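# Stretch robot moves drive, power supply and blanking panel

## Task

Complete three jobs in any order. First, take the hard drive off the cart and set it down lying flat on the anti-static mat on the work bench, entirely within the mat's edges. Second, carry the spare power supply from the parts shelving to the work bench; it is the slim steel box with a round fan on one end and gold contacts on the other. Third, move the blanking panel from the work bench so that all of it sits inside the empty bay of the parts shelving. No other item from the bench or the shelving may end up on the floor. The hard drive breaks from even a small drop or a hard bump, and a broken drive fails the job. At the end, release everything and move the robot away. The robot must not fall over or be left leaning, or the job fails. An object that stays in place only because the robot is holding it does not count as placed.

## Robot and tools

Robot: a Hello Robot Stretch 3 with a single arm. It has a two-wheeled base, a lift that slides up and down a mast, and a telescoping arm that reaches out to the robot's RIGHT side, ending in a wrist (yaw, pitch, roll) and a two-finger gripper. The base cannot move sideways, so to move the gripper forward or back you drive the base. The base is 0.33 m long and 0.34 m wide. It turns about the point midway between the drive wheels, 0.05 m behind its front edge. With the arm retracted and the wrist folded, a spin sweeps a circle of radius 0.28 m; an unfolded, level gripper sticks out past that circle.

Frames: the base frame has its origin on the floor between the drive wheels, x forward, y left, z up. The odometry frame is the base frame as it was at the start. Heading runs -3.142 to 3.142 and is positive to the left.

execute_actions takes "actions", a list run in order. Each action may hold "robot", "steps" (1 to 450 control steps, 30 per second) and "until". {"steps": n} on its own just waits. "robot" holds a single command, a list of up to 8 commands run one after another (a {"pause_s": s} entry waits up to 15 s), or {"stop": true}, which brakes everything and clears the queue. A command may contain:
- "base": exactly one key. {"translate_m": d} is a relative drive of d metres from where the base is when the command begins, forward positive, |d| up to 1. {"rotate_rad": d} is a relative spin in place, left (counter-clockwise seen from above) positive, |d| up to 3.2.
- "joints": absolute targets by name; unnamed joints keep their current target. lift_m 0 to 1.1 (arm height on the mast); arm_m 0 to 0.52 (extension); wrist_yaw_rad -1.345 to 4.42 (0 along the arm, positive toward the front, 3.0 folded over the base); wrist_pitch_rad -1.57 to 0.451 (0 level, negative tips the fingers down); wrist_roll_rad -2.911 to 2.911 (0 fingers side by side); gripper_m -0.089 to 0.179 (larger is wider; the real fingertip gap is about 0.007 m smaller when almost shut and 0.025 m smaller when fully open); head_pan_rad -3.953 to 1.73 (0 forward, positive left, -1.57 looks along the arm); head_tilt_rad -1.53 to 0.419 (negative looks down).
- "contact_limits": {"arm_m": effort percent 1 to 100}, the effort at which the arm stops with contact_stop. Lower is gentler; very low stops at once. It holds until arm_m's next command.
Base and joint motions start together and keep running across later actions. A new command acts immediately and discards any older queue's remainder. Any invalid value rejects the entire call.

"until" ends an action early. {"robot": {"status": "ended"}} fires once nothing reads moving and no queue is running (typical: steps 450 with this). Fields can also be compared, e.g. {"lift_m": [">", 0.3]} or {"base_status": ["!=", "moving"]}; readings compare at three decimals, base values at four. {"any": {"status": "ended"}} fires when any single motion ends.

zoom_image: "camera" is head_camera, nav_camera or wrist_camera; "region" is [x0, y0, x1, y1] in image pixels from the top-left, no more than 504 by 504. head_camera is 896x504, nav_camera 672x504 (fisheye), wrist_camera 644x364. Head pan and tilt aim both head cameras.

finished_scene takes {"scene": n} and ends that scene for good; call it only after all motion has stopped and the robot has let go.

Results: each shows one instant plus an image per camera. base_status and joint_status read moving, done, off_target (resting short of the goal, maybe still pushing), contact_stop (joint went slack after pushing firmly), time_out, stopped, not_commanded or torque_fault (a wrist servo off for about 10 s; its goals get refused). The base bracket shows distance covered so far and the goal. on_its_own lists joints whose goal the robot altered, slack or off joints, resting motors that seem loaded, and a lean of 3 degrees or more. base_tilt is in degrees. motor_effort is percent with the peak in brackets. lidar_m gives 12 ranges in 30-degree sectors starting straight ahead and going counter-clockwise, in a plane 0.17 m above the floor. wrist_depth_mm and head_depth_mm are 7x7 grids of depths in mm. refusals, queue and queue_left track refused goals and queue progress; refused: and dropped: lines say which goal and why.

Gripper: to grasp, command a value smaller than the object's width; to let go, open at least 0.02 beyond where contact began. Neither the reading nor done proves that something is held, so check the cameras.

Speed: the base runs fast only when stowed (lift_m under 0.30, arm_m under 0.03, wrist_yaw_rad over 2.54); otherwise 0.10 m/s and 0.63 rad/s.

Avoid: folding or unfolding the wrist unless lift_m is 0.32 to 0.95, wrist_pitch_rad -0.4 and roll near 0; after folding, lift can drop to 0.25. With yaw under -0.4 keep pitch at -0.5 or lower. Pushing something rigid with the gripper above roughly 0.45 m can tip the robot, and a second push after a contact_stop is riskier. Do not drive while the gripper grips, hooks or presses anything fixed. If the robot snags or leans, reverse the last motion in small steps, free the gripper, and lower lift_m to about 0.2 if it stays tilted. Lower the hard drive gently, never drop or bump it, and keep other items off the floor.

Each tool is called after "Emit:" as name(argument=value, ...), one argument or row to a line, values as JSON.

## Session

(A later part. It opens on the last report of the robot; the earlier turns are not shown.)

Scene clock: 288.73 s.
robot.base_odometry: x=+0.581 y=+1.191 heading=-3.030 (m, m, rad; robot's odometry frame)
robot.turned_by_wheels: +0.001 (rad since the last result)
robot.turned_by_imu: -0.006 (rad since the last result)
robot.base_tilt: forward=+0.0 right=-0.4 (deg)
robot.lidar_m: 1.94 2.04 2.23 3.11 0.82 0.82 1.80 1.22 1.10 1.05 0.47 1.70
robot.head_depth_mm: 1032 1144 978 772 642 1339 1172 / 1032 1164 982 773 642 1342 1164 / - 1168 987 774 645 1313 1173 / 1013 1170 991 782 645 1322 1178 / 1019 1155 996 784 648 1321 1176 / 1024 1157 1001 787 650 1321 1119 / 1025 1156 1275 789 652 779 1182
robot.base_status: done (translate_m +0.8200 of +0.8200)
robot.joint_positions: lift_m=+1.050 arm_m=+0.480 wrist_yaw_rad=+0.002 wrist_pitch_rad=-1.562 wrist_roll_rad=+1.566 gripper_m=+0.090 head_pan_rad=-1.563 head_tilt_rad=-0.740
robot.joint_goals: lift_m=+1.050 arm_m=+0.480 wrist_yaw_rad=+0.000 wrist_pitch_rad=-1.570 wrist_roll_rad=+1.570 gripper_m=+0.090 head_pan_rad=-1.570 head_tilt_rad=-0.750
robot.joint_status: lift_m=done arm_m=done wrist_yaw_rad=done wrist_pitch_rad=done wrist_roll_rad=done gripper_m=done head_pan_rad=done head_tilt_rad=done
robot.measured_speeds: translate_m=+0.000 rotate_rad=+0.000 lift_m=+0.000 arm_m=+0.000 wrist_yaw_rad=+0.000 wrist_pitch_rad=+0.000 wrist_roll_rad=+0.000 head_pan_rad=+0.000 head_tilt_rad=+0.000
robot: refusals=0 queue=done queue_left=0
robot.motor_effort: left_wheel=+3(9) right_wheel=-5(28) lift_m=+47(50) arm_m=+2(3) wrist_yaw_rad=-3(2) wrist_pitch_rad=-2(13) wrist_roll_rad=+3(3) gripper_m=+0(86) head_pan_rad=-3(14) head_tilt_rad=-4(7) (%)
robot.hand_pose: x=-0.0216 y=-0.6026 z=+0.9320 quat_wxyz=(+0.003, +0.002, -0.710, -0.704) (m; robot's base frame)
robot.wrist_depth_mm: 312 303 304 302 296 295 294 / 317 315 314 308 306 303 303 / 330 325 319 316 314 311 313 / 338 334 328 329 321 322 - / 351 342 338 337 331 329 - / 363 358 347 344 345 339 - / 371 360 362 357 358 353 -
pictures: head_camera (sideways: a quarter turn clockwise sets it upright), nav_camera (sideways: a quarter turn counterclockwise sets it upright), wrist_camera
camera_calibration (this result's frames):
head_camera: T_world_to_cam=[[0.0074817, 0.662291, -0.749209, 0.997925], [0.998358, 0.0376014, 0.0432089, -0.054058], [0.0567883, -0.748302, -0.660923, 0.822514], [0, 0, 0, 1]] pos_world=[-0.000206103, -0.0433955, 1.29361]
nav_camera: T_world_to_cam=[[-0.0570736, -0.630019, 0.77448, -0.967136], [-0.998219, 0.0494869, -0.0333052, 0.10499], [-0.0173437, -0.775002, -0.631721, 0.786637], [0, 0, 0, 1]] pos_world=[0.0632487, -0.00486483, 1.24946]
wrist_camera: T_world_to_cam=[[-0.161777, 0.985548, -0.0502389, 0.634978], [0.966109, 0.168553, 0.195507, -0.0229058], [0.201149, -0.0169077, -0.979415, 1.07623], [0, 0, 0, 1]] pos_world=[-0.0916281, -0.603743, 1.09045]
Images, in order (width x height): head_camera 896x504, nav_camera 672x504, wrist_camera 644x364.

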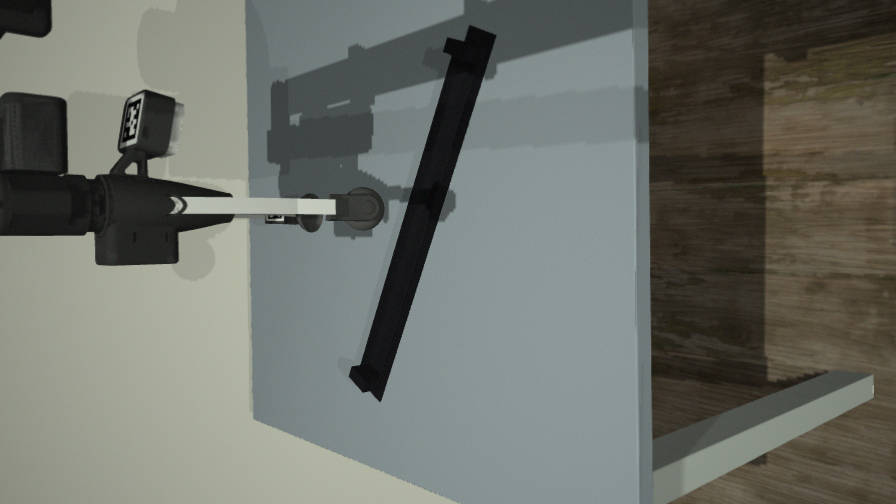

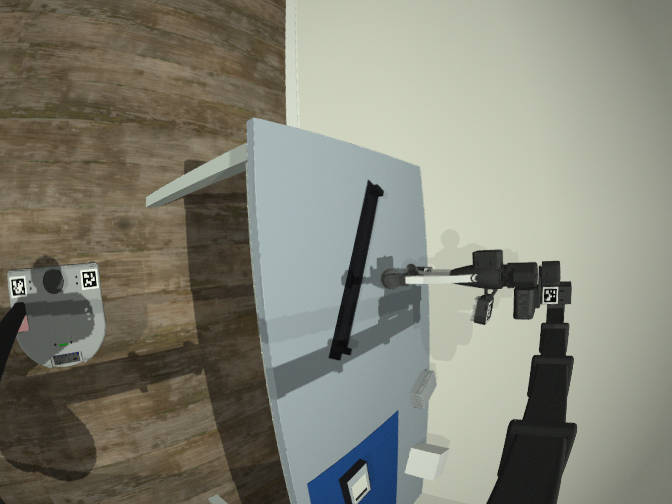

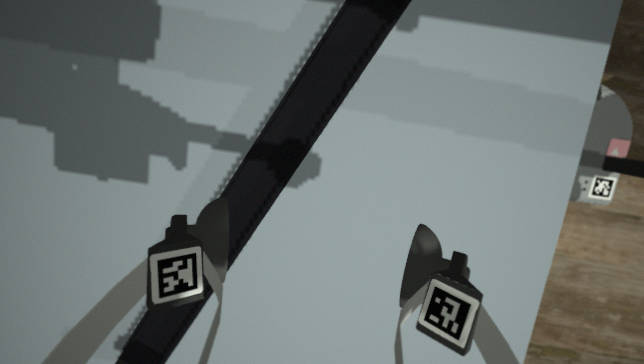

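Emit:
execute_actions(
  actions=[
    {"robot":[{"base":{"rotate_rad":0.35},"joints":{"wrist_roll_rad":2.04,"arm_m":0.494}},{"base":{"translate_m":-0.2}},{"base":{"rotate_rad":-0.35}},{"base":{"translate_m":0.236},"joints":{"lift_m":0.96}}],"steps":450,"until":{"robot":{"status":"ended"}}},
  ],
)

Scene clock: 328.13 s.
robot.base_odometry: x=+0.525 y=+1.254 heading=-3.030 (m, m, rad; robot's odometry frame)
robot.turned_by_wheels: +0.000 (rad since the last result)
robot.turned_by_imu: -0.002 (rad since the last result)
robot.base_tilt: forward=+0.1 right=-0.6 (deg)
robot.lidar_m: 1.89 1.99 2.24 3.18 0.91 0.92 1.85 1.24 1.02 0.99 0.39 1.60
robot.head_depth_mm: 933 - 944 773 640 584 1166 / 915 1101 982 777 643 573 1170 / 912 - 952 775 644 575 1170 / 960 1070 992 758 647 575 1176 / 965 1081 995 785 648 575 1177 / 961 1085 998 786 650 579 902 / 965 1091 1249 1393 651 580 1181
robot.base_status: done (translate_m +0.2360 of +0.2360)
robot.joint_positions: lift_m=+0.960 arm_m=+0.494 wrist_yaw_rad=+0.002 wrist_pitch_rad=-1.563 wrist_roll_rad=+2.035 gripper_m=+0.090 head_pan_rad=-1.563 head_tilt_rad=-0.741
robot.joint_goals: lift_m=+0.960 arm_m=+0.494 wrist_yaw_rad=+0.000 wrist_pitch_rad=-1.570 wrist_roll_rad=+2.040 gripper_m=+0.090 head_pan_rad=-1.570 head_tilt_rad=-0.750
robot.joint_status: lift_m=done arm_m=done wrist_yaw_rad=done wrist_pitch_rad=done wrist_roll_rad=done gripper_m=done head_pan_rad=done head_tilt_rad=done
robot.measured_speeds: translate_m=+0.000 rotate_rad=+0.000 lift_m=+0.000 arm_m=+0.000 wrist_yaw_rad=+0.000 wrist_pitch_rad=+0.000 wrist_roll_rad=+0.000 head_pan_rad=+0.000 head_tilt_rad=+0.000
robot: refusals=0 queue=done queue_left=0
robot.motor_effort: left_wheel=+3(8) right_wheel=-4(11) lift_m=+30(47) arm_m=+3(5) wrist_yaw_rad=-2(2) wrist_pitch_rad=-2(2) wrist_roll_rad=+3(3) gripper_m=+0(0) head_pan_rad=-2(2) head_tilt_rad=-4(4) (%)
robot.hand_pose: x=-0.0215 y=-0.6164 z=+0.8426 quat_wxyz=(-0.162, -0.162, -0.691, -0.686) (m; robot's base frame)
robot.wrist_depth_mm: 223 220 217 214 213 212 209 / 228 228 225 219 220 219 213 / 236 233 231 227 225 225 223 / 243 240 237 233 233 230 228 / 249 246 245 240 239 237 234 / 259 254 252 246 245 244 241 / 267 266 261 255 257 250 249
pictures: head_camera (sideways: a quarter turn clockwise sets it upright), nav_camera (sideways: a quarter turn counterclockwise sets it upright), wrist_camera
camera_calibration (this result's frames):
head_camera: T_world_to_cam=[[0.00757415, 0.662606, -0.74893, 0.997561], [0.998364, 0.0374402, 0.0432215, -0.0540743], [0.0566789, -0.748032, -0.661238, 0.822925], [0, 0, 0, 1]] pos_world=[-0.000212349, -0.0433911, 1.29359]
nav_camera: T_world_to_cam=[[-0.0571613, -0.630337, 0.774215, -0.96679], [-0.998212, 0.049644, -0.0332811, 0.104959], [-0.0174568, -0.774733, -0.632048, 0.787062], [0, 0, 0, 1]] pos_world=[0.0632478, -0.00485092, 1.24946]
wrist_camera: T_world_to_cam=[[0.30225, 0.951923, -0.0498812, 0.633085], [0.937004, -0.287085, 0.199011, -0.287644], [0.175122, -0.10689, -0.978727, 0.931851], [0, 0, 0, 1]] pos_world=[-0.0850141, -0.585621, 1.00085]
Images, in order (width x height): head_camera 896x504, nav_camera 672x504, wrist_camera 644x364.

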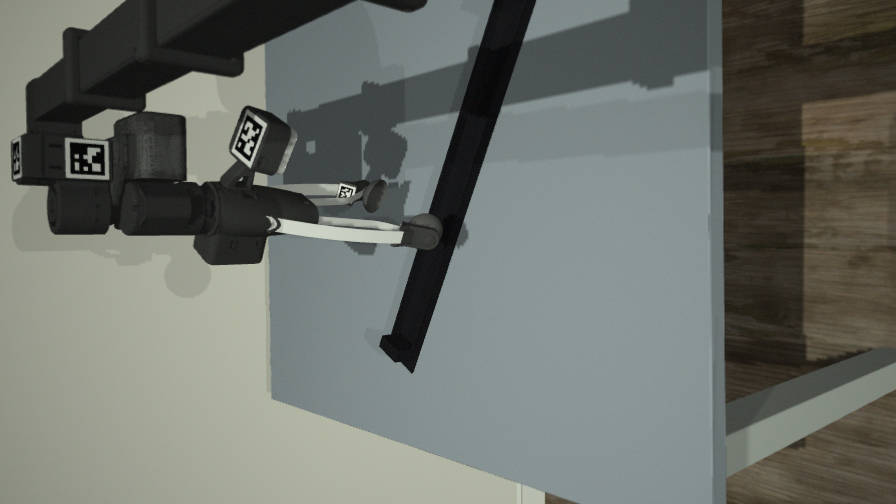

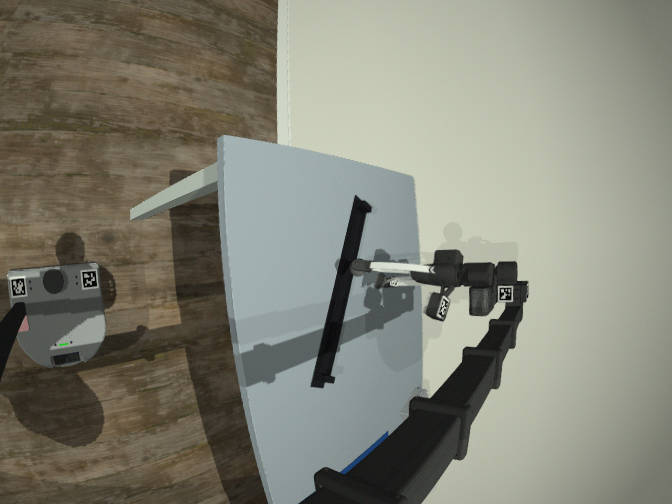

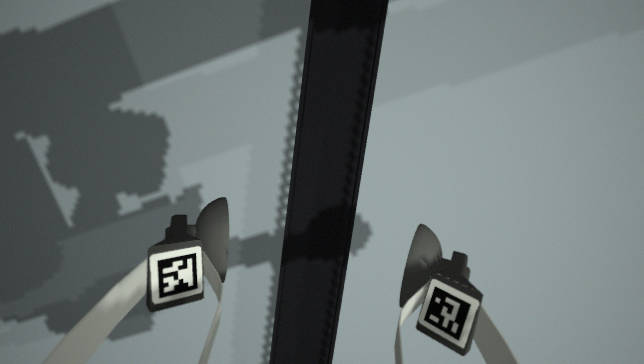

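Emit:
execute_actions(
  actions=[
    {"robot":[{"joints":{"lift_m":0.915,"gripper_m":0.075}},{"joints":{"lift_m":0.88}}],"steps":450,"until":{"robot":{"status":"ended"}}},
    {"steps":10},
  ],
)

Scene clock: 337.03 s.
robot.base_odometry: x=+0.526 y=+1.254 heading=-3.030 (m, m, rad; robot's odometry frame)
robot.turned_by_wheels: +0.000 (rad since the last result)
robot.turned_by_imu: +0.000 (rad since the last result)
robot.base_tilt: forward=+0.1 right=-0.5 (deg)
robot.lidar_m: 1.90 2.00 2.25 3.17 0.91 0.92 1.85 1.24 1.02 0.98 0.39 1.60
robot.head_depth_mm: 956 1056 - 753 634 583 1167 / 955 - 945 775 642 585 1167 / 943 - 934 756 644 574 1168 / 960 1084 953 760 646 574 1176 / 961 1090 992 785 646 578 1177 / 965 1091 998 787 650 579 907 / 966 1091 1247 1399 653 578 1178
robot.base_status: done (translate_m +0.2360 of +0.2360)
robot.joint_positions: lift_m=+0.900 arm_m=+0.494 wrist_yaw_rad=+0.002 wrist_pitch_rad=-1.569 wrist_roll_rad=+2.035 gripper_m=+0.075 head_pan_rad=-1.563 head_tilt_rad=-0.741
robot.joint_goals: lift_m=+0.900 arm_m=+0.494 wrist_yaw_rad=+0.000 wrist_pitch_rad=-1.570 wrist_roll_rad=+2.040 gripper_m=+0.075 head_pan_rad=-1.570 head_tilt_rad=-0.750
robot.joint_status: lift_m=contact_stop arm_m=done wrist_yaw_rad=done wrist_pitch_rad=done wrist_roll_rad=done gripper_m=done head_pan_rad=done head_tilt_rad=done
robot.measured_speeds: translate_m=+0.000 rotate_rad=+0.000 lift_m=+0.005 arm_m=+0.000 wrist_yaw_rad=+0.000 wrist_pitch_rad=+0.000 wrist_roll_rad=+0.000 head_pan_rad=+0.000 head_tilt_rad=+0.000
robot: refusals=0 queue=dropped queue_left=0
robot.on_its_own: lift_m is slack since a contact_stop, until your next command for it (your +0.880 is given up)
robot.motor_effort: left_wheel=+1(3) right_wheel=+0(5) lift_m=+34(32) arm_m=+3(3) wrist_yaw_rad=-1(2) wrist_pitch_rad=+0(2) wrist_roll_rad=+2(2) gripper_m=-2(65) head_pan_rad=-2(2) head_tilt_rad=-4(4) (%)
robot.hand_pose: x=-0.0215 y=-0.6147 z=+0.7824 quat_wxyz=(-0.162, -0.162, -0.689, -0.688) (m; robot's base frame)
robot.wrist_depth_mm: 164 163 163 158 158 157 156 / 170 169 166 162 163 162 161 / 174 173 171 166 168 167 165 / 180 178 176 172 173 172 170 / 185 183 180 177 179 176 175 / 191 189 187 184 183 182 180 / 198 195 193 190 191 187 186
pictures: head_camera (sideways: a quarter turn clockwise sets it upright), nav_camera (sideways: a quarter turn counterclockwise sets it upright), wrist_camera
camera_calibration (this result's frames):
head_camera: T_world_to_cam=[[0.00764407, 0.66314, -0.748456, 0.996943], [0.998368, 0.0372978, 0.0432427, -0.0541019], [0.0565917, -0.747565, -0.661773, 0.823622], [0, 0, 0, 1]] pos_world=[-0.000217241, -0.0433844, 1.29356]
nav_camera: T_world_to_cam=[[-0.0572275, -0.630884, 0.773764, -0.966202], [-0.998207, 0.0497793, -0.03324, 0.104905], [-0.0175468, -0.774279, -0.632601, 0.787783], [0, 0, 0, 1]] pos_world=[0.063247, -0.00481982, 1.24945]
wrist_camera: T_world_to_cam=[[0.302483, 0.952171, -0.0432978, 0.623439], [0.936936, -0.288685, 0.197007, -0.274587], [0.175085, -0.100159, -0.979445, 0.877829], [0, 0, 0, 1]] pos_world=[-0.0850046, -0.584967, 0.940875]
Images, in order (width x height): head_camera 896x504, nav_camera 672x504, wrist_camera 644x364.

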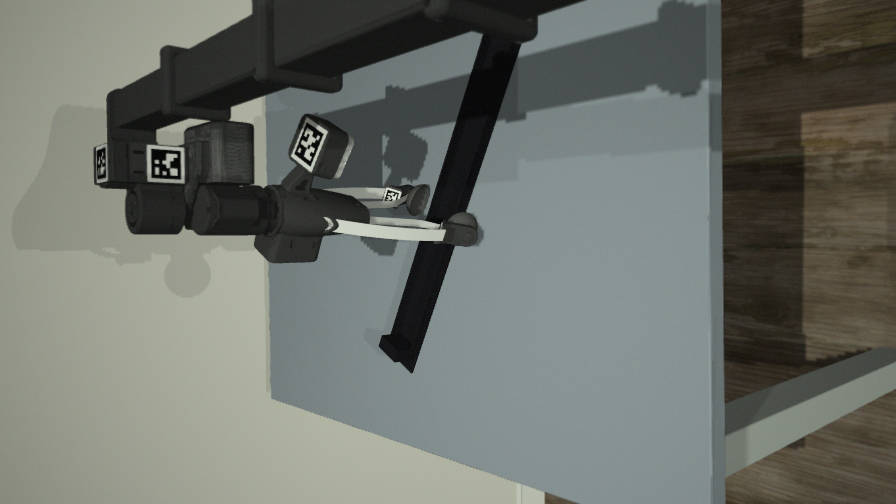

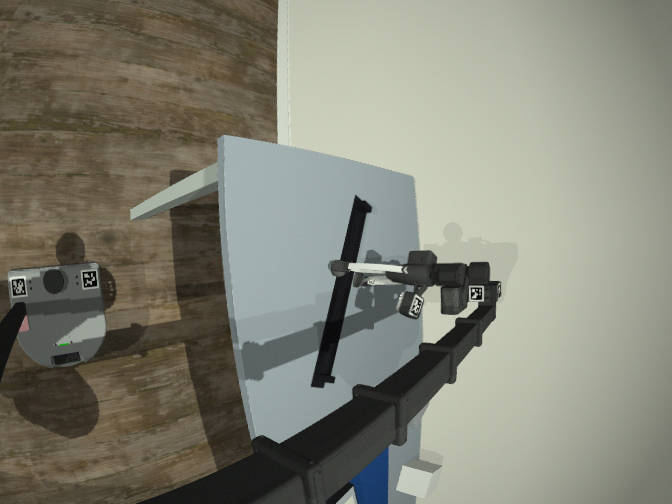

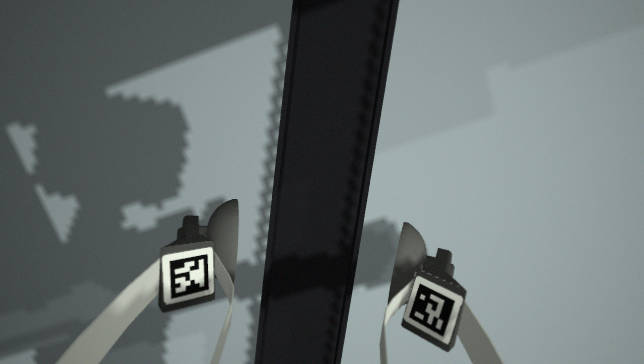

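Emit:
execute_actions(
  actions=[
    {"robot":[{"joints":{"lift_m":0.903}},{"joints":{"gripper_m":0.0}},{"pause_s":0.5},{"joints":{"lift_m":0.925}}],"steps":450,"until":{"robot":{"status":"ended"}}},
    {"steps":15},
  ],
)

Scene clock: 343.43 s.
robot.base_odometry: x=+0.525 y=+1.254 heading=-3.030 (m, m, rad; robot's odometry frame)
robot.turned_by_wheels: +0.000 (rad since the last result)
robot.turned_by_imu: -0.001 (rad since the last result)
robot.base_tilt: forward=+0.0 right=-0.4 (deg)
robot.lidar_m: 1.90 1.99 2.24 3.18 0.91 0.92 1.85 1.25 1.03 0.99 0.39 1.60
robot.head_depth_mm: 954 1037 - 773 640 584 1169 / 941 1119 950 742 641 585 1168 / 930 - 948 742 645 573 1174 / 961 1084 955 760 645 575 1176 / 962 1085 994 782 647 576 1175 / 965 1086 996 785 649 578 903 / 967 1084 1253 1395 651 579 1183
robot.base_status: done (translate_m +0.2360 of +0.2360)
robot.joint_positions: lift_m=+0.925 arm_m=+0.494 wrist_yaw_rad=+0.002 wrist_pitch_rad=-1.565 wrist_roll_rad=+2.036 gripper_m=+0.001 head_pan_rad=-1.563 head_tilt_rad=-0.741
robot.joint_goals: lift_m=+0.925 arm_m=+0.494 wrist_yaw_rad=+0.000 wrist_pitch_rad=-1.570 wrist_roll_rad=+2.040 gripper_m=+0.000 head_pan_rad=-1.570 head_tilt_rad=-0.750
robot.joint_status: lift_m=done arm_m=done wrist_yaw_rad=done wrist_pitch_rad=done wrist_roll_rad=done gripper_m=done head_pan_rad=done head_tilt_rad=done
robot.measured_speeds: translate_m=+0.000 rotate_rad=+0.000 lift_m=+0.000 arm_m=+0.000 wrist_yaw_rad=+0.000 wrist_pitch_rad=+0.000 wrist_roll_rad=+0.000 head_pan_rad=+0.000 head_tilt_rad=+0.000
robot: refusals=0 queue=done queue_left=0
robot.motor_effort: left_wheel=+1(2) right_wheel=-1(2) lift_m=+48(51) arm_m=+3(2) wrist_yaw_rad=-2(2) wrist_pitch_rad=-1(2) wrist_roll_rad=+2(2) gripper_m=-16(99) head_pan_rad=-3(2) head_tilt_rad=-4(4) (%)
robot.hand_pose: x=-0.0215 y=-0.6159 z=+0.8070 quat_wxyz=(-0.162, -0.162, -0.690, -0.686) (m; robot's base frame)
robot.wrist_depth_mm: 186 185 185 162 180 179 177 / 194 192 189 165 184 184 182 / 198 197 194 171 190 188 187 / 204 203 200 175 196 195 193 / 210 209 206 181 201 202 199 / 217 215 - 186 208 206 203 / 226 223 220 192 217 213 210
pictures: head_camera (sideways: a quarter turn clockwise sets it upright), nav_camera (sideways: a quarter turn counterclockwise sets it upright), wrist_camera
camera_calibration (this result's frames):
head_camera: T_world_to_cam=[[0.00764553, 0.663146, -0.748451, 0.996936], [0.998368, 0.0372952, 0.0432429, -0.0541022], [0.05659, -0.74756, -0.661779, 0.823629], [0, 0, 0, 1]] pos_world=[-0.00021734, -0.0433844, 1.29356]
nav_camera: T_world_to_cam=[[-0.0572289, -0.630889, 0.773759, -0.966196], [-0.998207, 0.0497818, -0.0332396, 0.104905], [-0.0175486, -0.774274, -0.632607, 0.78779], [0, 0, 0, 1]] pos_world=[0.063247, -0.00481955, 1.24945]
wrist_camera: T_world_to_cam=[[0.302675, 0.951893, -0.0478407, 0.629169], [0.936876, -0.287929, 0.198392, -0.280437], [0.175073, -0.104869, -0.978954, 0.898472], [0, 0, 0, 1]] pos_world=[-0.084997, -0.585425, 0.965299]
Images, in order (width x height): head_camera 896x504, nav_camera 672x504, wrist_camera 644x364.

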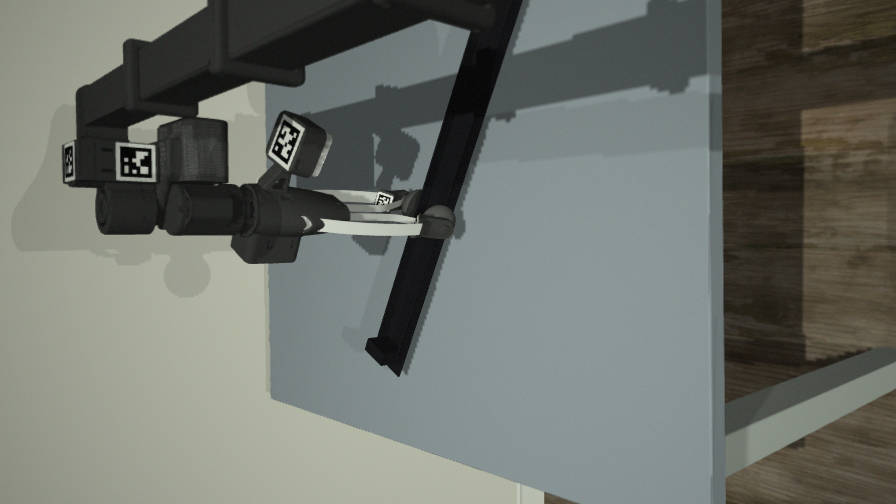

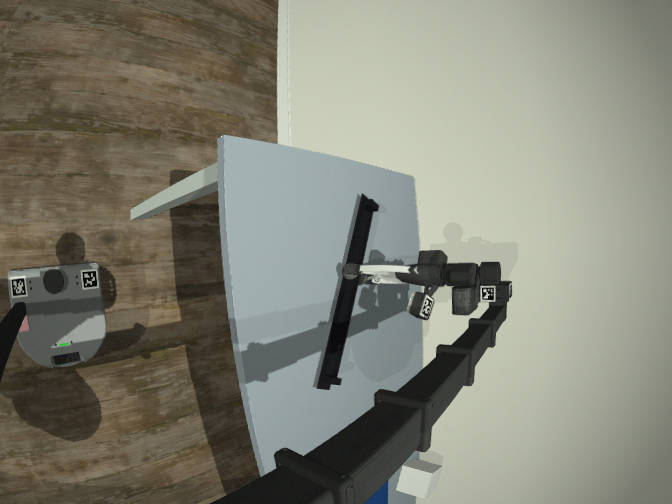

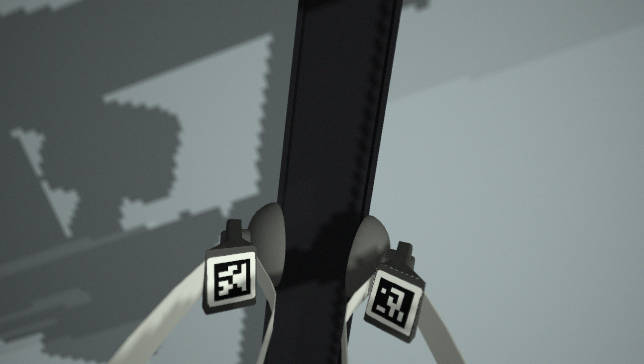

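Emit:
execute_actions(
  actions=[
    {"robot":[{"joints":{"lift_m":1.05,"wrist_roll_rad":1.57,"arm_m":0.05,"head_pan_rad":0.3,"head_tilt_rad":-0.35}},{"base":{"rotate_rad":1.73}},{"base":{"translate_m":1.0}},{"base":{"translate_m":0.8}}],"steps":450,"until":{"robot":{"status":"ended"}}},
    {"steps":450,"until":{"robot":{"status":"ended"}}},
    {"steps":450,"until":{"robot":{"status":"ended"}}},
  ],
)

Scene clock: 387.37 s.
robot.base_odometry: x=+1.007 y=-0.481 heading=-1.300 (m, m, rad; robot's odometry frame)
robot.turned_by_wheels: +1.730 (rad since the last result)
robot.turned_by_imu: +1.719 (rad since the last result)
robot.base_tilt: forward=+0.1 right=-0.5 (deg)
robot.lidar_m: 1.37 1.66 1.57 0.35 0.37 0.57 2.16 2.70 2.22 1.79 2.31 1.88
robot.head_depth_mm: 1326 1649 1695 1820 1606 1704 1471 / 1617 1726 1769 1922 1708 1721 1465 / 1685 1812 1876 2015 2033 1790 1480 / 1751 1886 1951 1937 2050 1822 1481 / 1868 2007 2092 2232 2168 1854 1482 / 1963 2101 2237 2380 2417 1852 1479 / 1906 1997 2041 2142 2185 1859 1487
robot.base_status: done (translate_m +0.8000 of +0.8000)
robot.joint_positions: lift_m=+1.050 arm_m=+0.050 wrist_yaw_rad=+0.001 wrist_pitch_rad=-1.564 wrist_roll_rad=+1.573 gripper_m=+0.001 head_pan_rad=+0.293 head_tilt_rad=-0.359
robot.joint_goals: lift_m=+1.050 arm_m=+0.050 wrist_yaw_rad=+0.000 wrist_pitch_rad=-1.570 wrist_roll_rad=+1.570 gripper_m=+0.000 head_pan_rad=+0.300 head_tilt_rad=-0.350
robot.joint_status: lift_m=done arm_m=done wrist_yaw_rad=done wrist_pitch_rad=done wrist_roll_rad=done gripper_m=done head_pan_rad=done head_tilt_rad=done
robot.measured_speeds: translate_m=+0.000 rotate_rad=+0.000 lift_m=+0.000 arm_m=+0.000 wrist_yaw_rad=+0.000 wrist_pitch_rad=+0.000 wrist_roll_rad=+0.000 head_pan_rad=+0.000 head_tilt_rad=+0.000
robot: refusals=0 queue=done queue_left=0
robot.motor_effort: left_wheel=-3(6) right_wheel=+5(10) lift_m=+47(50) arm_m=-5(6) wrist_yaw_rad=-1(2) wrist_pitch_rad=-2(2) wrist_roll_rad=-2(3) gripper_m=-16(17) head_pan_rad=+3(29) head_tilt_rad=+4(31) (%)
robot.hand_pose: x=-0.0216 y=-0.1725 z=+0.9320 quat_wxyz=(+0.000, +0.000, -0.709, -0.705) (m; robot's base frame)
robot.wrist_depth_mm: - - - 161 - - 815 / - - - 166 165 - 749 / - - - 171 - - 693 / - - - 175 - - - / - - - 179 - - - / - - - 185 - - - / - - - 192 - - -
pictures: head_camera (sideways: a quarter turn clockwise sets it upright), nav_camera (sideways: a quarter turn counterclockwise sets it upright), wrist_camera
camera_calibration (this result's frames):
head_camera: T_world_to_cam=[[-0.325268, -0.0848242, -0.94181, 1.25112], [-0.330163, 0.943477, 0.0290522, -0.0275416], [0.886111, 0.3204, -0.334889, 0.393245], [0, 0, 0, 1]] pos_world=[0.0493987, 0.00611477, 1.31081]
nav_camera: T_world_to_cam=[[0.301485, 0.0261206, 0.953113, -1.20232], [0.249007, -0.967091, -0.0522614, 0.122083], [0.920381, 0.253088, -0.298068, 0.34677], [0, 0, 0, 1]] pos_world=[0.0129209, 0.0617068, 1.25569]
wrist_camera: T_world_to_cam=[[-0.154021, 0.986895, -0.0481124, 0.209547], [0.967394, 0.160529, 0.195906, -0.0971418], [0.201062, -0.0163699, -0.979442, 1.08362], [0, 0, 0, 1]] pos_world=[-0.0916268, -0.173468, 1.09046]
Images, in order (width x height): head_camera 896x504, nav_camera 672x504, wrist_camera 644x364.

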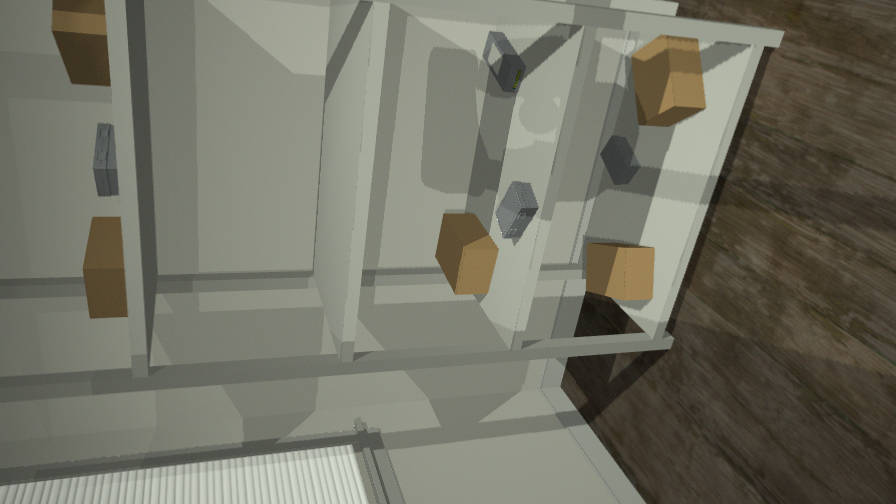

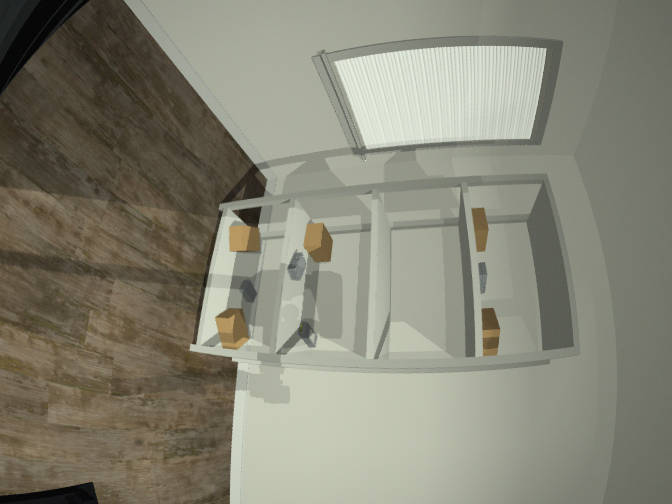

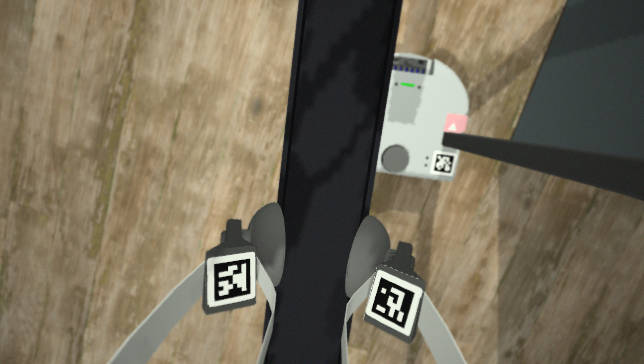

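Emit:
execute_actions(
  actions=[
    {"robot":[{"base":{"rotate_rad":0.399},"joints":{"lift_m":1.1,"arm_m":0.02,"head_pan_rad":-1.57,"head_tilt_rad":-0.4}},{"base":{"translate_m":1.0}},{"base":{"translate_m":0.093}},{"base":{"rotate_rad":1.011}},{"joints":{"wrist_pitch_rad":-0.45}}],"steps":450,"until":{"robot":{"status":"ended"}}},
    {"steps":450,"until":{"robot":{"status":"ended"}}},
  ],
)

Scene clock: 422.00 s.
robot.base_odometry: x=+1.686 y=-1.337 heading=+0.110 (m, m, rad; robot's odometry frame)
robot.turned_by_wheels: +1.410 (rad since the last result)
robot.turned_by_imu: +1.402 (rad since the last result)
robot.base_tilt: forward=+0.1 right=-0.5 (deg)
robot.lidar_m: 0.97 1.01 1.05 1.01 3.81 2.47 2.44 0.62 0.58 0.66 0.58 0.64
robot.head_depth_mm: 785 817 - - - - 799 / 784 819 - - - - 801 / 786 820 - 879 - - 834 / 788 839 902 821 - 1000 846 / 790 843 904 828 411 983 850 / 746 845 905 830 412 866 817 / 739 848 909 835 413 862 816
robot.base_status: done (rotate_rad +1.0108 of +1.0110)
robot.joint_positions: lift_m=+1.100 arm_m=+0.020 wrist_yaw_rad=+0.001 wrist_pitch_rad=-0.478 wrist_roll_rad=+1.573 gripper_m=+0.001 head_pan_rad=-1.563 head_tilt_rad=-0.395
robot.joint_goals: lift_m=+1.100 arm_m=+0.020 wrist_yaw_rad=+0.000 wrist_pitch_rad=-0.450 wrist_roll_rad=+1.570 gripper_m=+0.000 head_pan_rad=-1.570 head_tilt_rad=-0.400
robot.joint_status: lift_m=done arm_m=done wrist_yaw_rad=done wrist_pitch_rad=done wrist_roll_rad=done gripper_m=done head_pan_rad=done head_tilt_rad=done
robot.measured_speeds: translate_m=+0.000 rotate_rad=+0.000 lift_m=+0.000 arm_m=+0.000 wrist_yaw_rad=+0.000 wrist_pitch_rad=+0.000 wrist_roll_rad=+0.000 head_pan_rad=+0.000 head_tilt_rad=+0.000
robot: refusals=0 queue=done queue_left=0
robot.motor_effort: left_wheel=-3(7) right_wheel=+6(10) lift_m=+48(49) arm_m=-5(5) wrist_yaw_rad=-1(1) wrist_pitch_rad=+8(8) wrist_roll_rad=-2(2) gripper_m=-18(18) head_pan_rad=-2(28) head_tilt_rad=-2(9) (%)
robot.hand_pose: x=-0.0211 y=-0.3816 z=+1.0989 quat_wxyz=(+0.000, +0.000, -0.972, -0.237) (m; robot's base frame)
robot.wrist_depth_mm: 532 592 633 162 242 662 562 / 544 608 661 165 252 673 548 / 569 627 670 170 262 701 544 / 582 644 690 175 272 697 539 / 594 670 717 179 286 699 510 / 639 675 - 186 720 649 530 / 640 699 712 192 298 652 563
pictures: head_camera (sideways: a quarter turn clockwise sets it upright), nav_camera (sideways: a quarter turn counterclockwise sets it upright), wrist_camera
camera_calibration (this result's frames):
head_camera: T_world_to_cam=[[0.00984237, 0.369749, -0.929079, 1.23246], [0.998263, 0.0503369, 0.030608, -0.0376691], [0.0580843, -0.927767, -0.368612, 0.442183], [0, 0, 0, 1]] pos_world=[-0.00021051, -0.0435632, 1.3092]
nav_camera: T_world_to_cam=[[-0.0594814, -0.330846, 0.941808, -1.18535], [-0.998099, 0.0349662, -0.0507534, 0.127724], [-0.0161399, -0.943037, -0.332297, 0.397031], [0, 0, 0, 1]] pos_world=[0.0633829, -0.0222212, 1.25479]
wrist_camera: T_world_to_cam=[[-0.15389, 0.416646, -0.895949, 1.13808], [0.967063, 0.249568, -0.0500476, 0.207532], [0.202748, -0.874141, -0.441329, 0.325032], [0, 0, 0, 1]] pos_world=[-0.0914568, -0.241845, 1.17349]
Images, in order (width x height): head_camera 896x504, nav_camera 672x504, wrist_camera 644x364.

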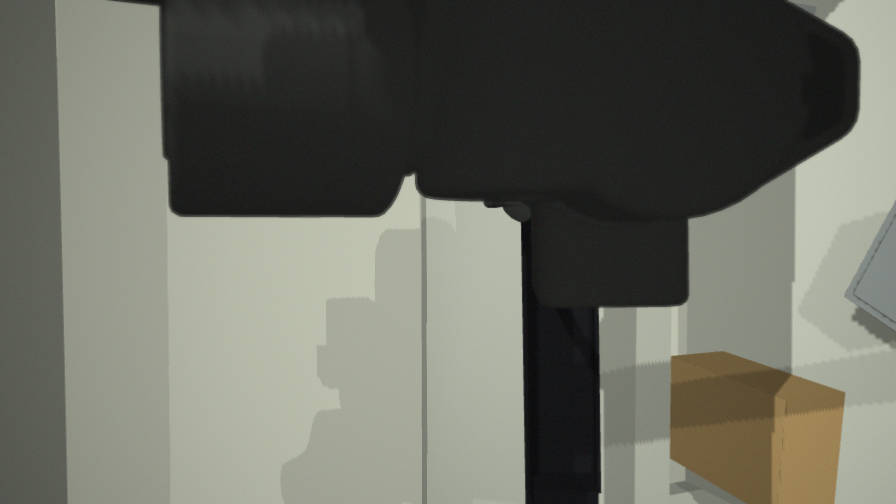

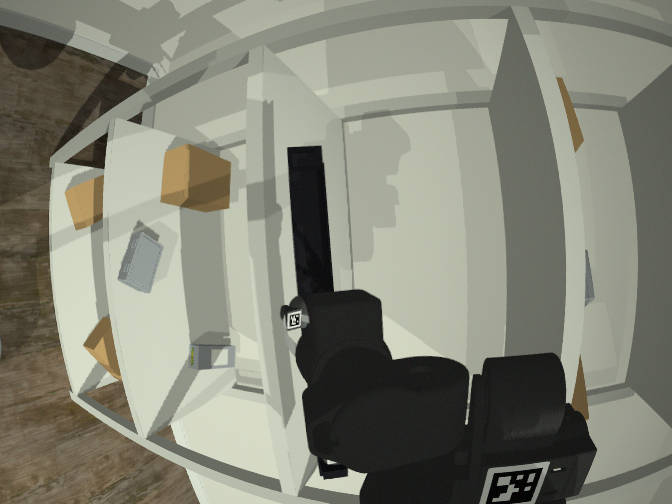

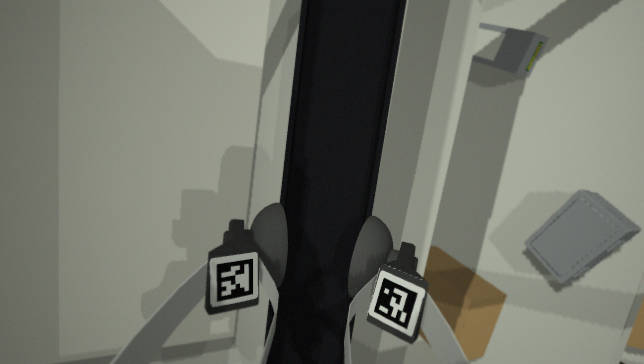

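Emit:
execute_actions(
  actions=[
    {"robot":{"joints":{"arm_m":0.29,"head_pan_rad":-1.3,"head_tilt_rad":-0.5}},"steps":450,"until":{"robot":{"status":"ended"}}},
    {"robot":{"joints":{"wrist_pitch_rad":-0.72}},"steps":450,"until":{"robot":{"status":"ended"}}},
  ],
)

Scene clock: 431.03 s.
robot.base_odometry: x=+1.686 y=-1.337 heading=+0.110 (m, m, rad; robot's odometry frame)
robot.turned_by_wheels: +0.000 (rad since the last result)
robot.turned_by_imu: -0.001 (rad since the last result)
robot.base_tilt: forward=-0.1 right=-0.4 (deg)
robot.lidar_m: 0.97 1.01 1.05 1.01 3.82 2.47 2.44 0.62 0.58 0.66 0.58 0.64
robot.head_depth_mm: 753 811 - 600 497 940 782 / 773 836 883 619 519 945 740 / 790 857 910 624 541 949 752 / 814 880 938 627 544 895 785 / 836 909 951 658 938 901 807 / 810 880 1001 661 1279 980 830 / 879 964 1062 663 1334 1433 830
robot.base_status: done (rotate_rad +1.0108 of +1.0110)
robot.joint_positions: lift_m=+1.100 arm_m=+0.290 wrist_yaw_rad=+0.001 wrist_pitch_rad=-0.736 wrist_roll_rad=+1.573 gripper_m=+0.001 head_pan_rad=-1.307 head_tilt_rad=-0.494
robot.joint_goals: lift_m=+1.100 arm_m=+0.290 wrist_yaw_rad=+0.000 wrist_pitch_rad=-0.720 wrist_roll_rad=+1.570 gripper_m=+0.000 head_pan_rad=-1.300 head_tilt_rad=-0.500
robot.joint_status: lift_m=done arm_m=done wrist_yaw_rad=done wrist_pitch_rad=done wrist_roll_rad=done gripper_m=done head_pan_rad=done head_tilt_rad=done
robot.measured_speeds: translate_m=+0.000 rotate_rad=+0.000 lift_m=+0.000 arm_m=+0.000 wrist_yaw_rad=+0.000 wrist_pitch_rad=+0.000 wrist_roll_rad=+0.000 head_pan_rad=+0.000 head_tilt_rad=+0.000
robot: refusals=0 queue=done queue_left=0
robot.motor_effort: left_wheel=-3(3) right_wheel=+6(6) lift_m=+47(47) arm_m=+4(3) wrist_yaw_rad=-1(1) wrist_pitch_rad=+4(9) wrist_roll_rad=-2(2) gripper_m=-17(17) head_pan_rad=+2(17) head_tilt_rad=-3(11) (%)
robot.hand_pose: x=-0.0213 y=-0.6083 z=+1.0483 quat_wxyz=(+0.000, +0.000, -0.933, -0.360) (m; robot's base frame)
robot.wrist_depth_mm: 341 384 346 161 166 148 124 / 352 392 345 164 172 148 125 / 357 408 347 171 178 149 125 / 363 424 348 174 179 150 125 / 373 434 401 180 179 149 125 / 387 440 - 186 173 150 126 / 402 452 357 191 193 150 125
pictures: head_camera (sideways: a quarter turn clockwise sets it upright), nav_camera (sideways: a quarter turn counterclockwise sets it upright), wrist_camera
camera_calibration (this result's frames):
head_camera: T_world_to_cam=[[-0.107533, 0.446914, -0.88809, 1.1797], [0.95382, 0.298373, 0.0346582, -0.0426667], [0.280472, -0.843351, -0.45836, 0.557616], [0, 0, 0, 1]] pos_world=[0.0111579, -0.0442267, 1.30475]
nav_camera: T_world_to_cam=[[0.0500381, -0.423246, 0.904632, -1.1375], [-0.975672, -0.214292, -0.0462923, 0.121773], [0.213449, -0.880308, -0.423672, 0.514542], [0, 0, 0, 1]] pos_world=[0.0659012, -0.00239362, 1.25266]
wrist_camera: T_world_to_cam=[[-0.153782, 0.631616, -0.759876, 1.17529], [0.967235, 0.253445, 0.0149183, 0.196022], [0.202009, -0.732685, -0.649896, 0.409227], [0, 0, 0, 1]] pos_world=[-0.0915273, -0.492181, 1.15611]
Images, in order (width x height): head_camera 896x504, nav_camera 672x504, wrist_camera 644x364.

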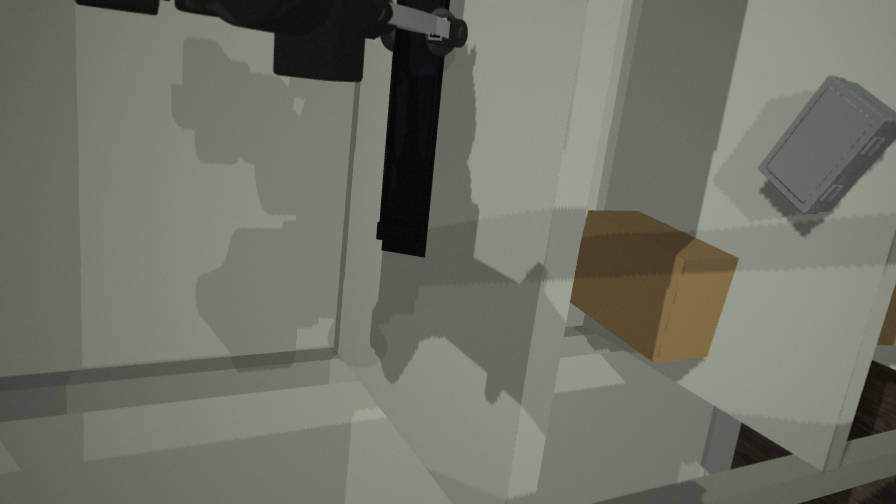

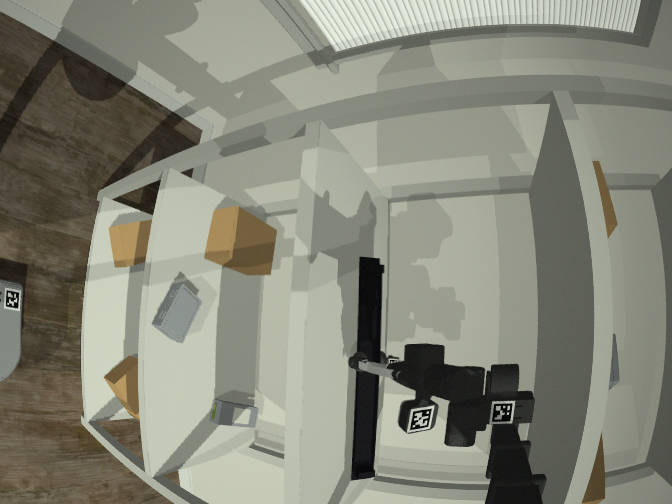

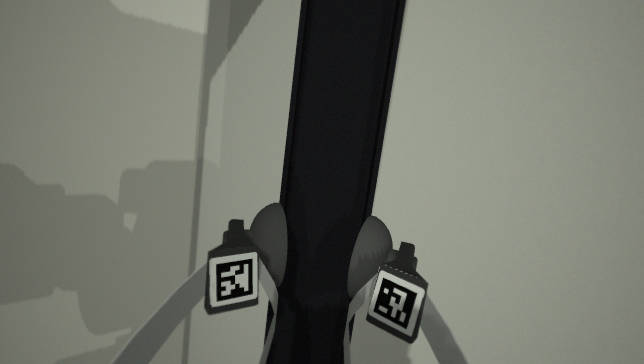

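Emit:
execute_actions(
  actions=[
    {"robot":{"joints":{"wrist_pitch_rad":-0.78}},"steps":150,"until":{"robot":{"status":"ended"}}},
    {"robot":[{"joints":{"gripper_m":0.05}},{"joints":{"gripper_m":0.07}},{"joints":{"arm_m":0.0,"head_pan_rad":-1.9,"head_tilt_rad":-0.7}}],"steps":450,"until":{"robot":{"status":"ended"}}},
  ],
)

Scene clock: 441.07 s.
robot.base_odometry: x=+1.686 y=-1.337 heading=+0.110 (m, m, rad; robot's odometry frame)
robot.turned_by_wheels: +0.000 (rad since the last result)
robot.turned_by_imu: -0.001 (rad since the last result)
robot.base_tilt: forward=+0.1 right=-0.6 (deg)
robot.lidar_m: 0.97 1.01 1.05 1.01 3.82 2.46 2.44 0.62 0.58 0.66 0.58 0.64
robot.head_depth_mm: - - - - 888 1015 1191 / - - - - 937 1250 1166 / - - - - 951 871 1149 / - - - - - 852 1132 / - - - - - 815 1130 / - - - - 923 781 1126 / - - - - 926 801 1044
robot.base_status: done (rotate_rad +1.0108 of +1.0110)
robot.joint_positions: lift_m=+1.100 arm_m=+0.000 wrist_yaw_rad=+0.001 wrist_pitch_rad=-0.789 wrist_roll_rad=+1.573 gripper_m=+0.070 head_pan_rad=-1.893 head_tilt_rad=-0.691
robot.joint_goals: lift_m=+1.100 arm_m=+0.000 wrist_yaw_rad=+0.000 wrist_pitch_rad=-0.780 wrist_roll_rad=+1.570 gripper_m=+0.070 head_pan_rad=-1.900 head_tilt_rad=-0.700
robot.joint_status: lift_m=done arm_m=done wrist_yaw_rad=done wrist_pitch_rad=done wrist_roll_rad=done gripper_m=done head_pan_rad=done head_tilt_rad=done
robot.measured_speeds: translate_m=+0.000 rotate_rad=+0.000 lift_m=+0.000 arm_m=+0.000 wrist_yaw_rad=+0.000 wrist_pitch_rad=+0.000 wrist_roll_rad=+0.000 head_pan_rad=+0.000 head_tilt_rad=+0.000
robot: refusals=0 queue=done queue_left=0
robot.motor_effort: left_wheel=-3(3) right_wheel=+6(6) lift_m=+46(48) arm_m=-5(6) wrist_yaw_rad=-1(0) wrist_pitch_rad=+3(5) wrist_roll_rad=-1(1) gripper_m=+0(86) head_pan_rad=-2(23) head_tilt_rad=-4(18) (%)
robot.hand_pose: x=-0.0213 y=-0.3085 z=+1.0394 quat_wxyz=(+0.000, +0.000, -0.923, -0.385) (m; robot's base frame)
robot.wrist_depth_mm: 569 497 307 799 689 612 879 / 583 498 310 872 706 906 894 / 594 508 309 842 696 952 939 / 612 515 315 903 658 965 913 / 634 523 319 828 661 - 899 / 645 624 328 792 - - 943 / 644 489 345 - 758 - 924
pictures: head_camera (sideways: a quarter turn clockwise sets it upright), nav_camera (sideways: a quarter turn counterclockwise sets it upright), wrist_camera
camera_calibration (this result's frames):
head_camera: T_world_to_cam=[[0.209847, 0.588488, -0.780798, 1.03787], [0.95731, -0.286038, 0.0416992, -0.0518447], [-0.198799, -0.756217, -0.62339, 0.775251], [0, 0, 0, 1]] pos_world=[-0.0140426, -0.0393433, 1.29581]
nav_camera: T_world_to_cam=[[-0.245922, -0.540745, 0.804436, -1.00503], [-0.928831, 0.368742, -0.0360802, 0.108182], [-0.277119, -0.756058, -0.592943, 0.737775], [0, 0, 0, 1]] pos_world=[0.0577748, -0.0255577, 1.24985]
wrist_camera: T_world_to_cam=[[-0.153791, 0.670987, -0.725344, 0.95543], [0.967248, 0.252255, 0.0282705, 0.10595], [0.201941, -0.69724, -0.687806, 0.673418], [0, 0, 0, 1]] pos_world=[-0.0915343, -0.198274, 1.1532]
Images, in order (width x height): head_camera 896x504, nav_camera 672x504, wrist_camera 644x364.

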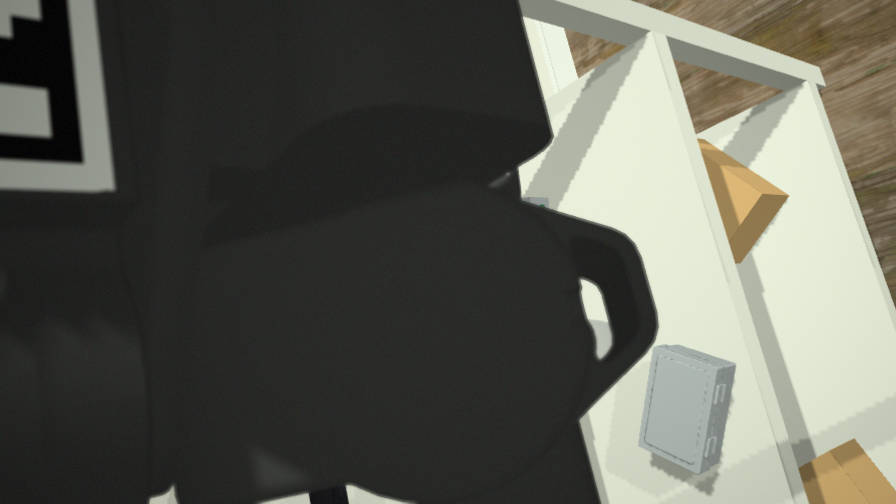

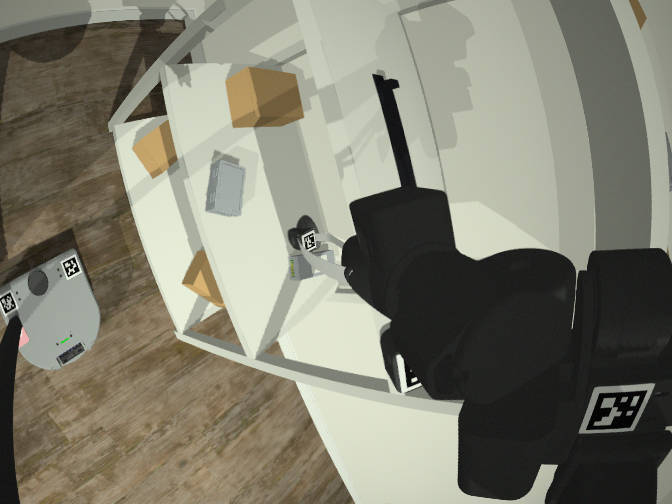

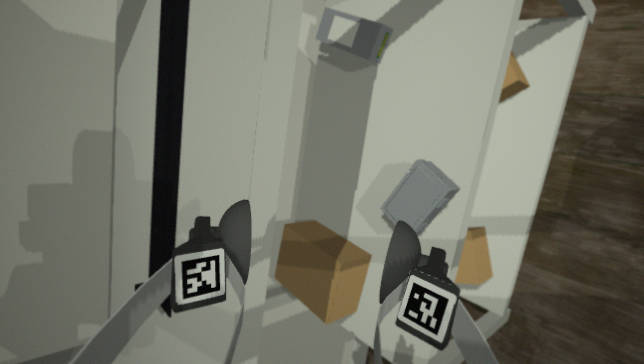

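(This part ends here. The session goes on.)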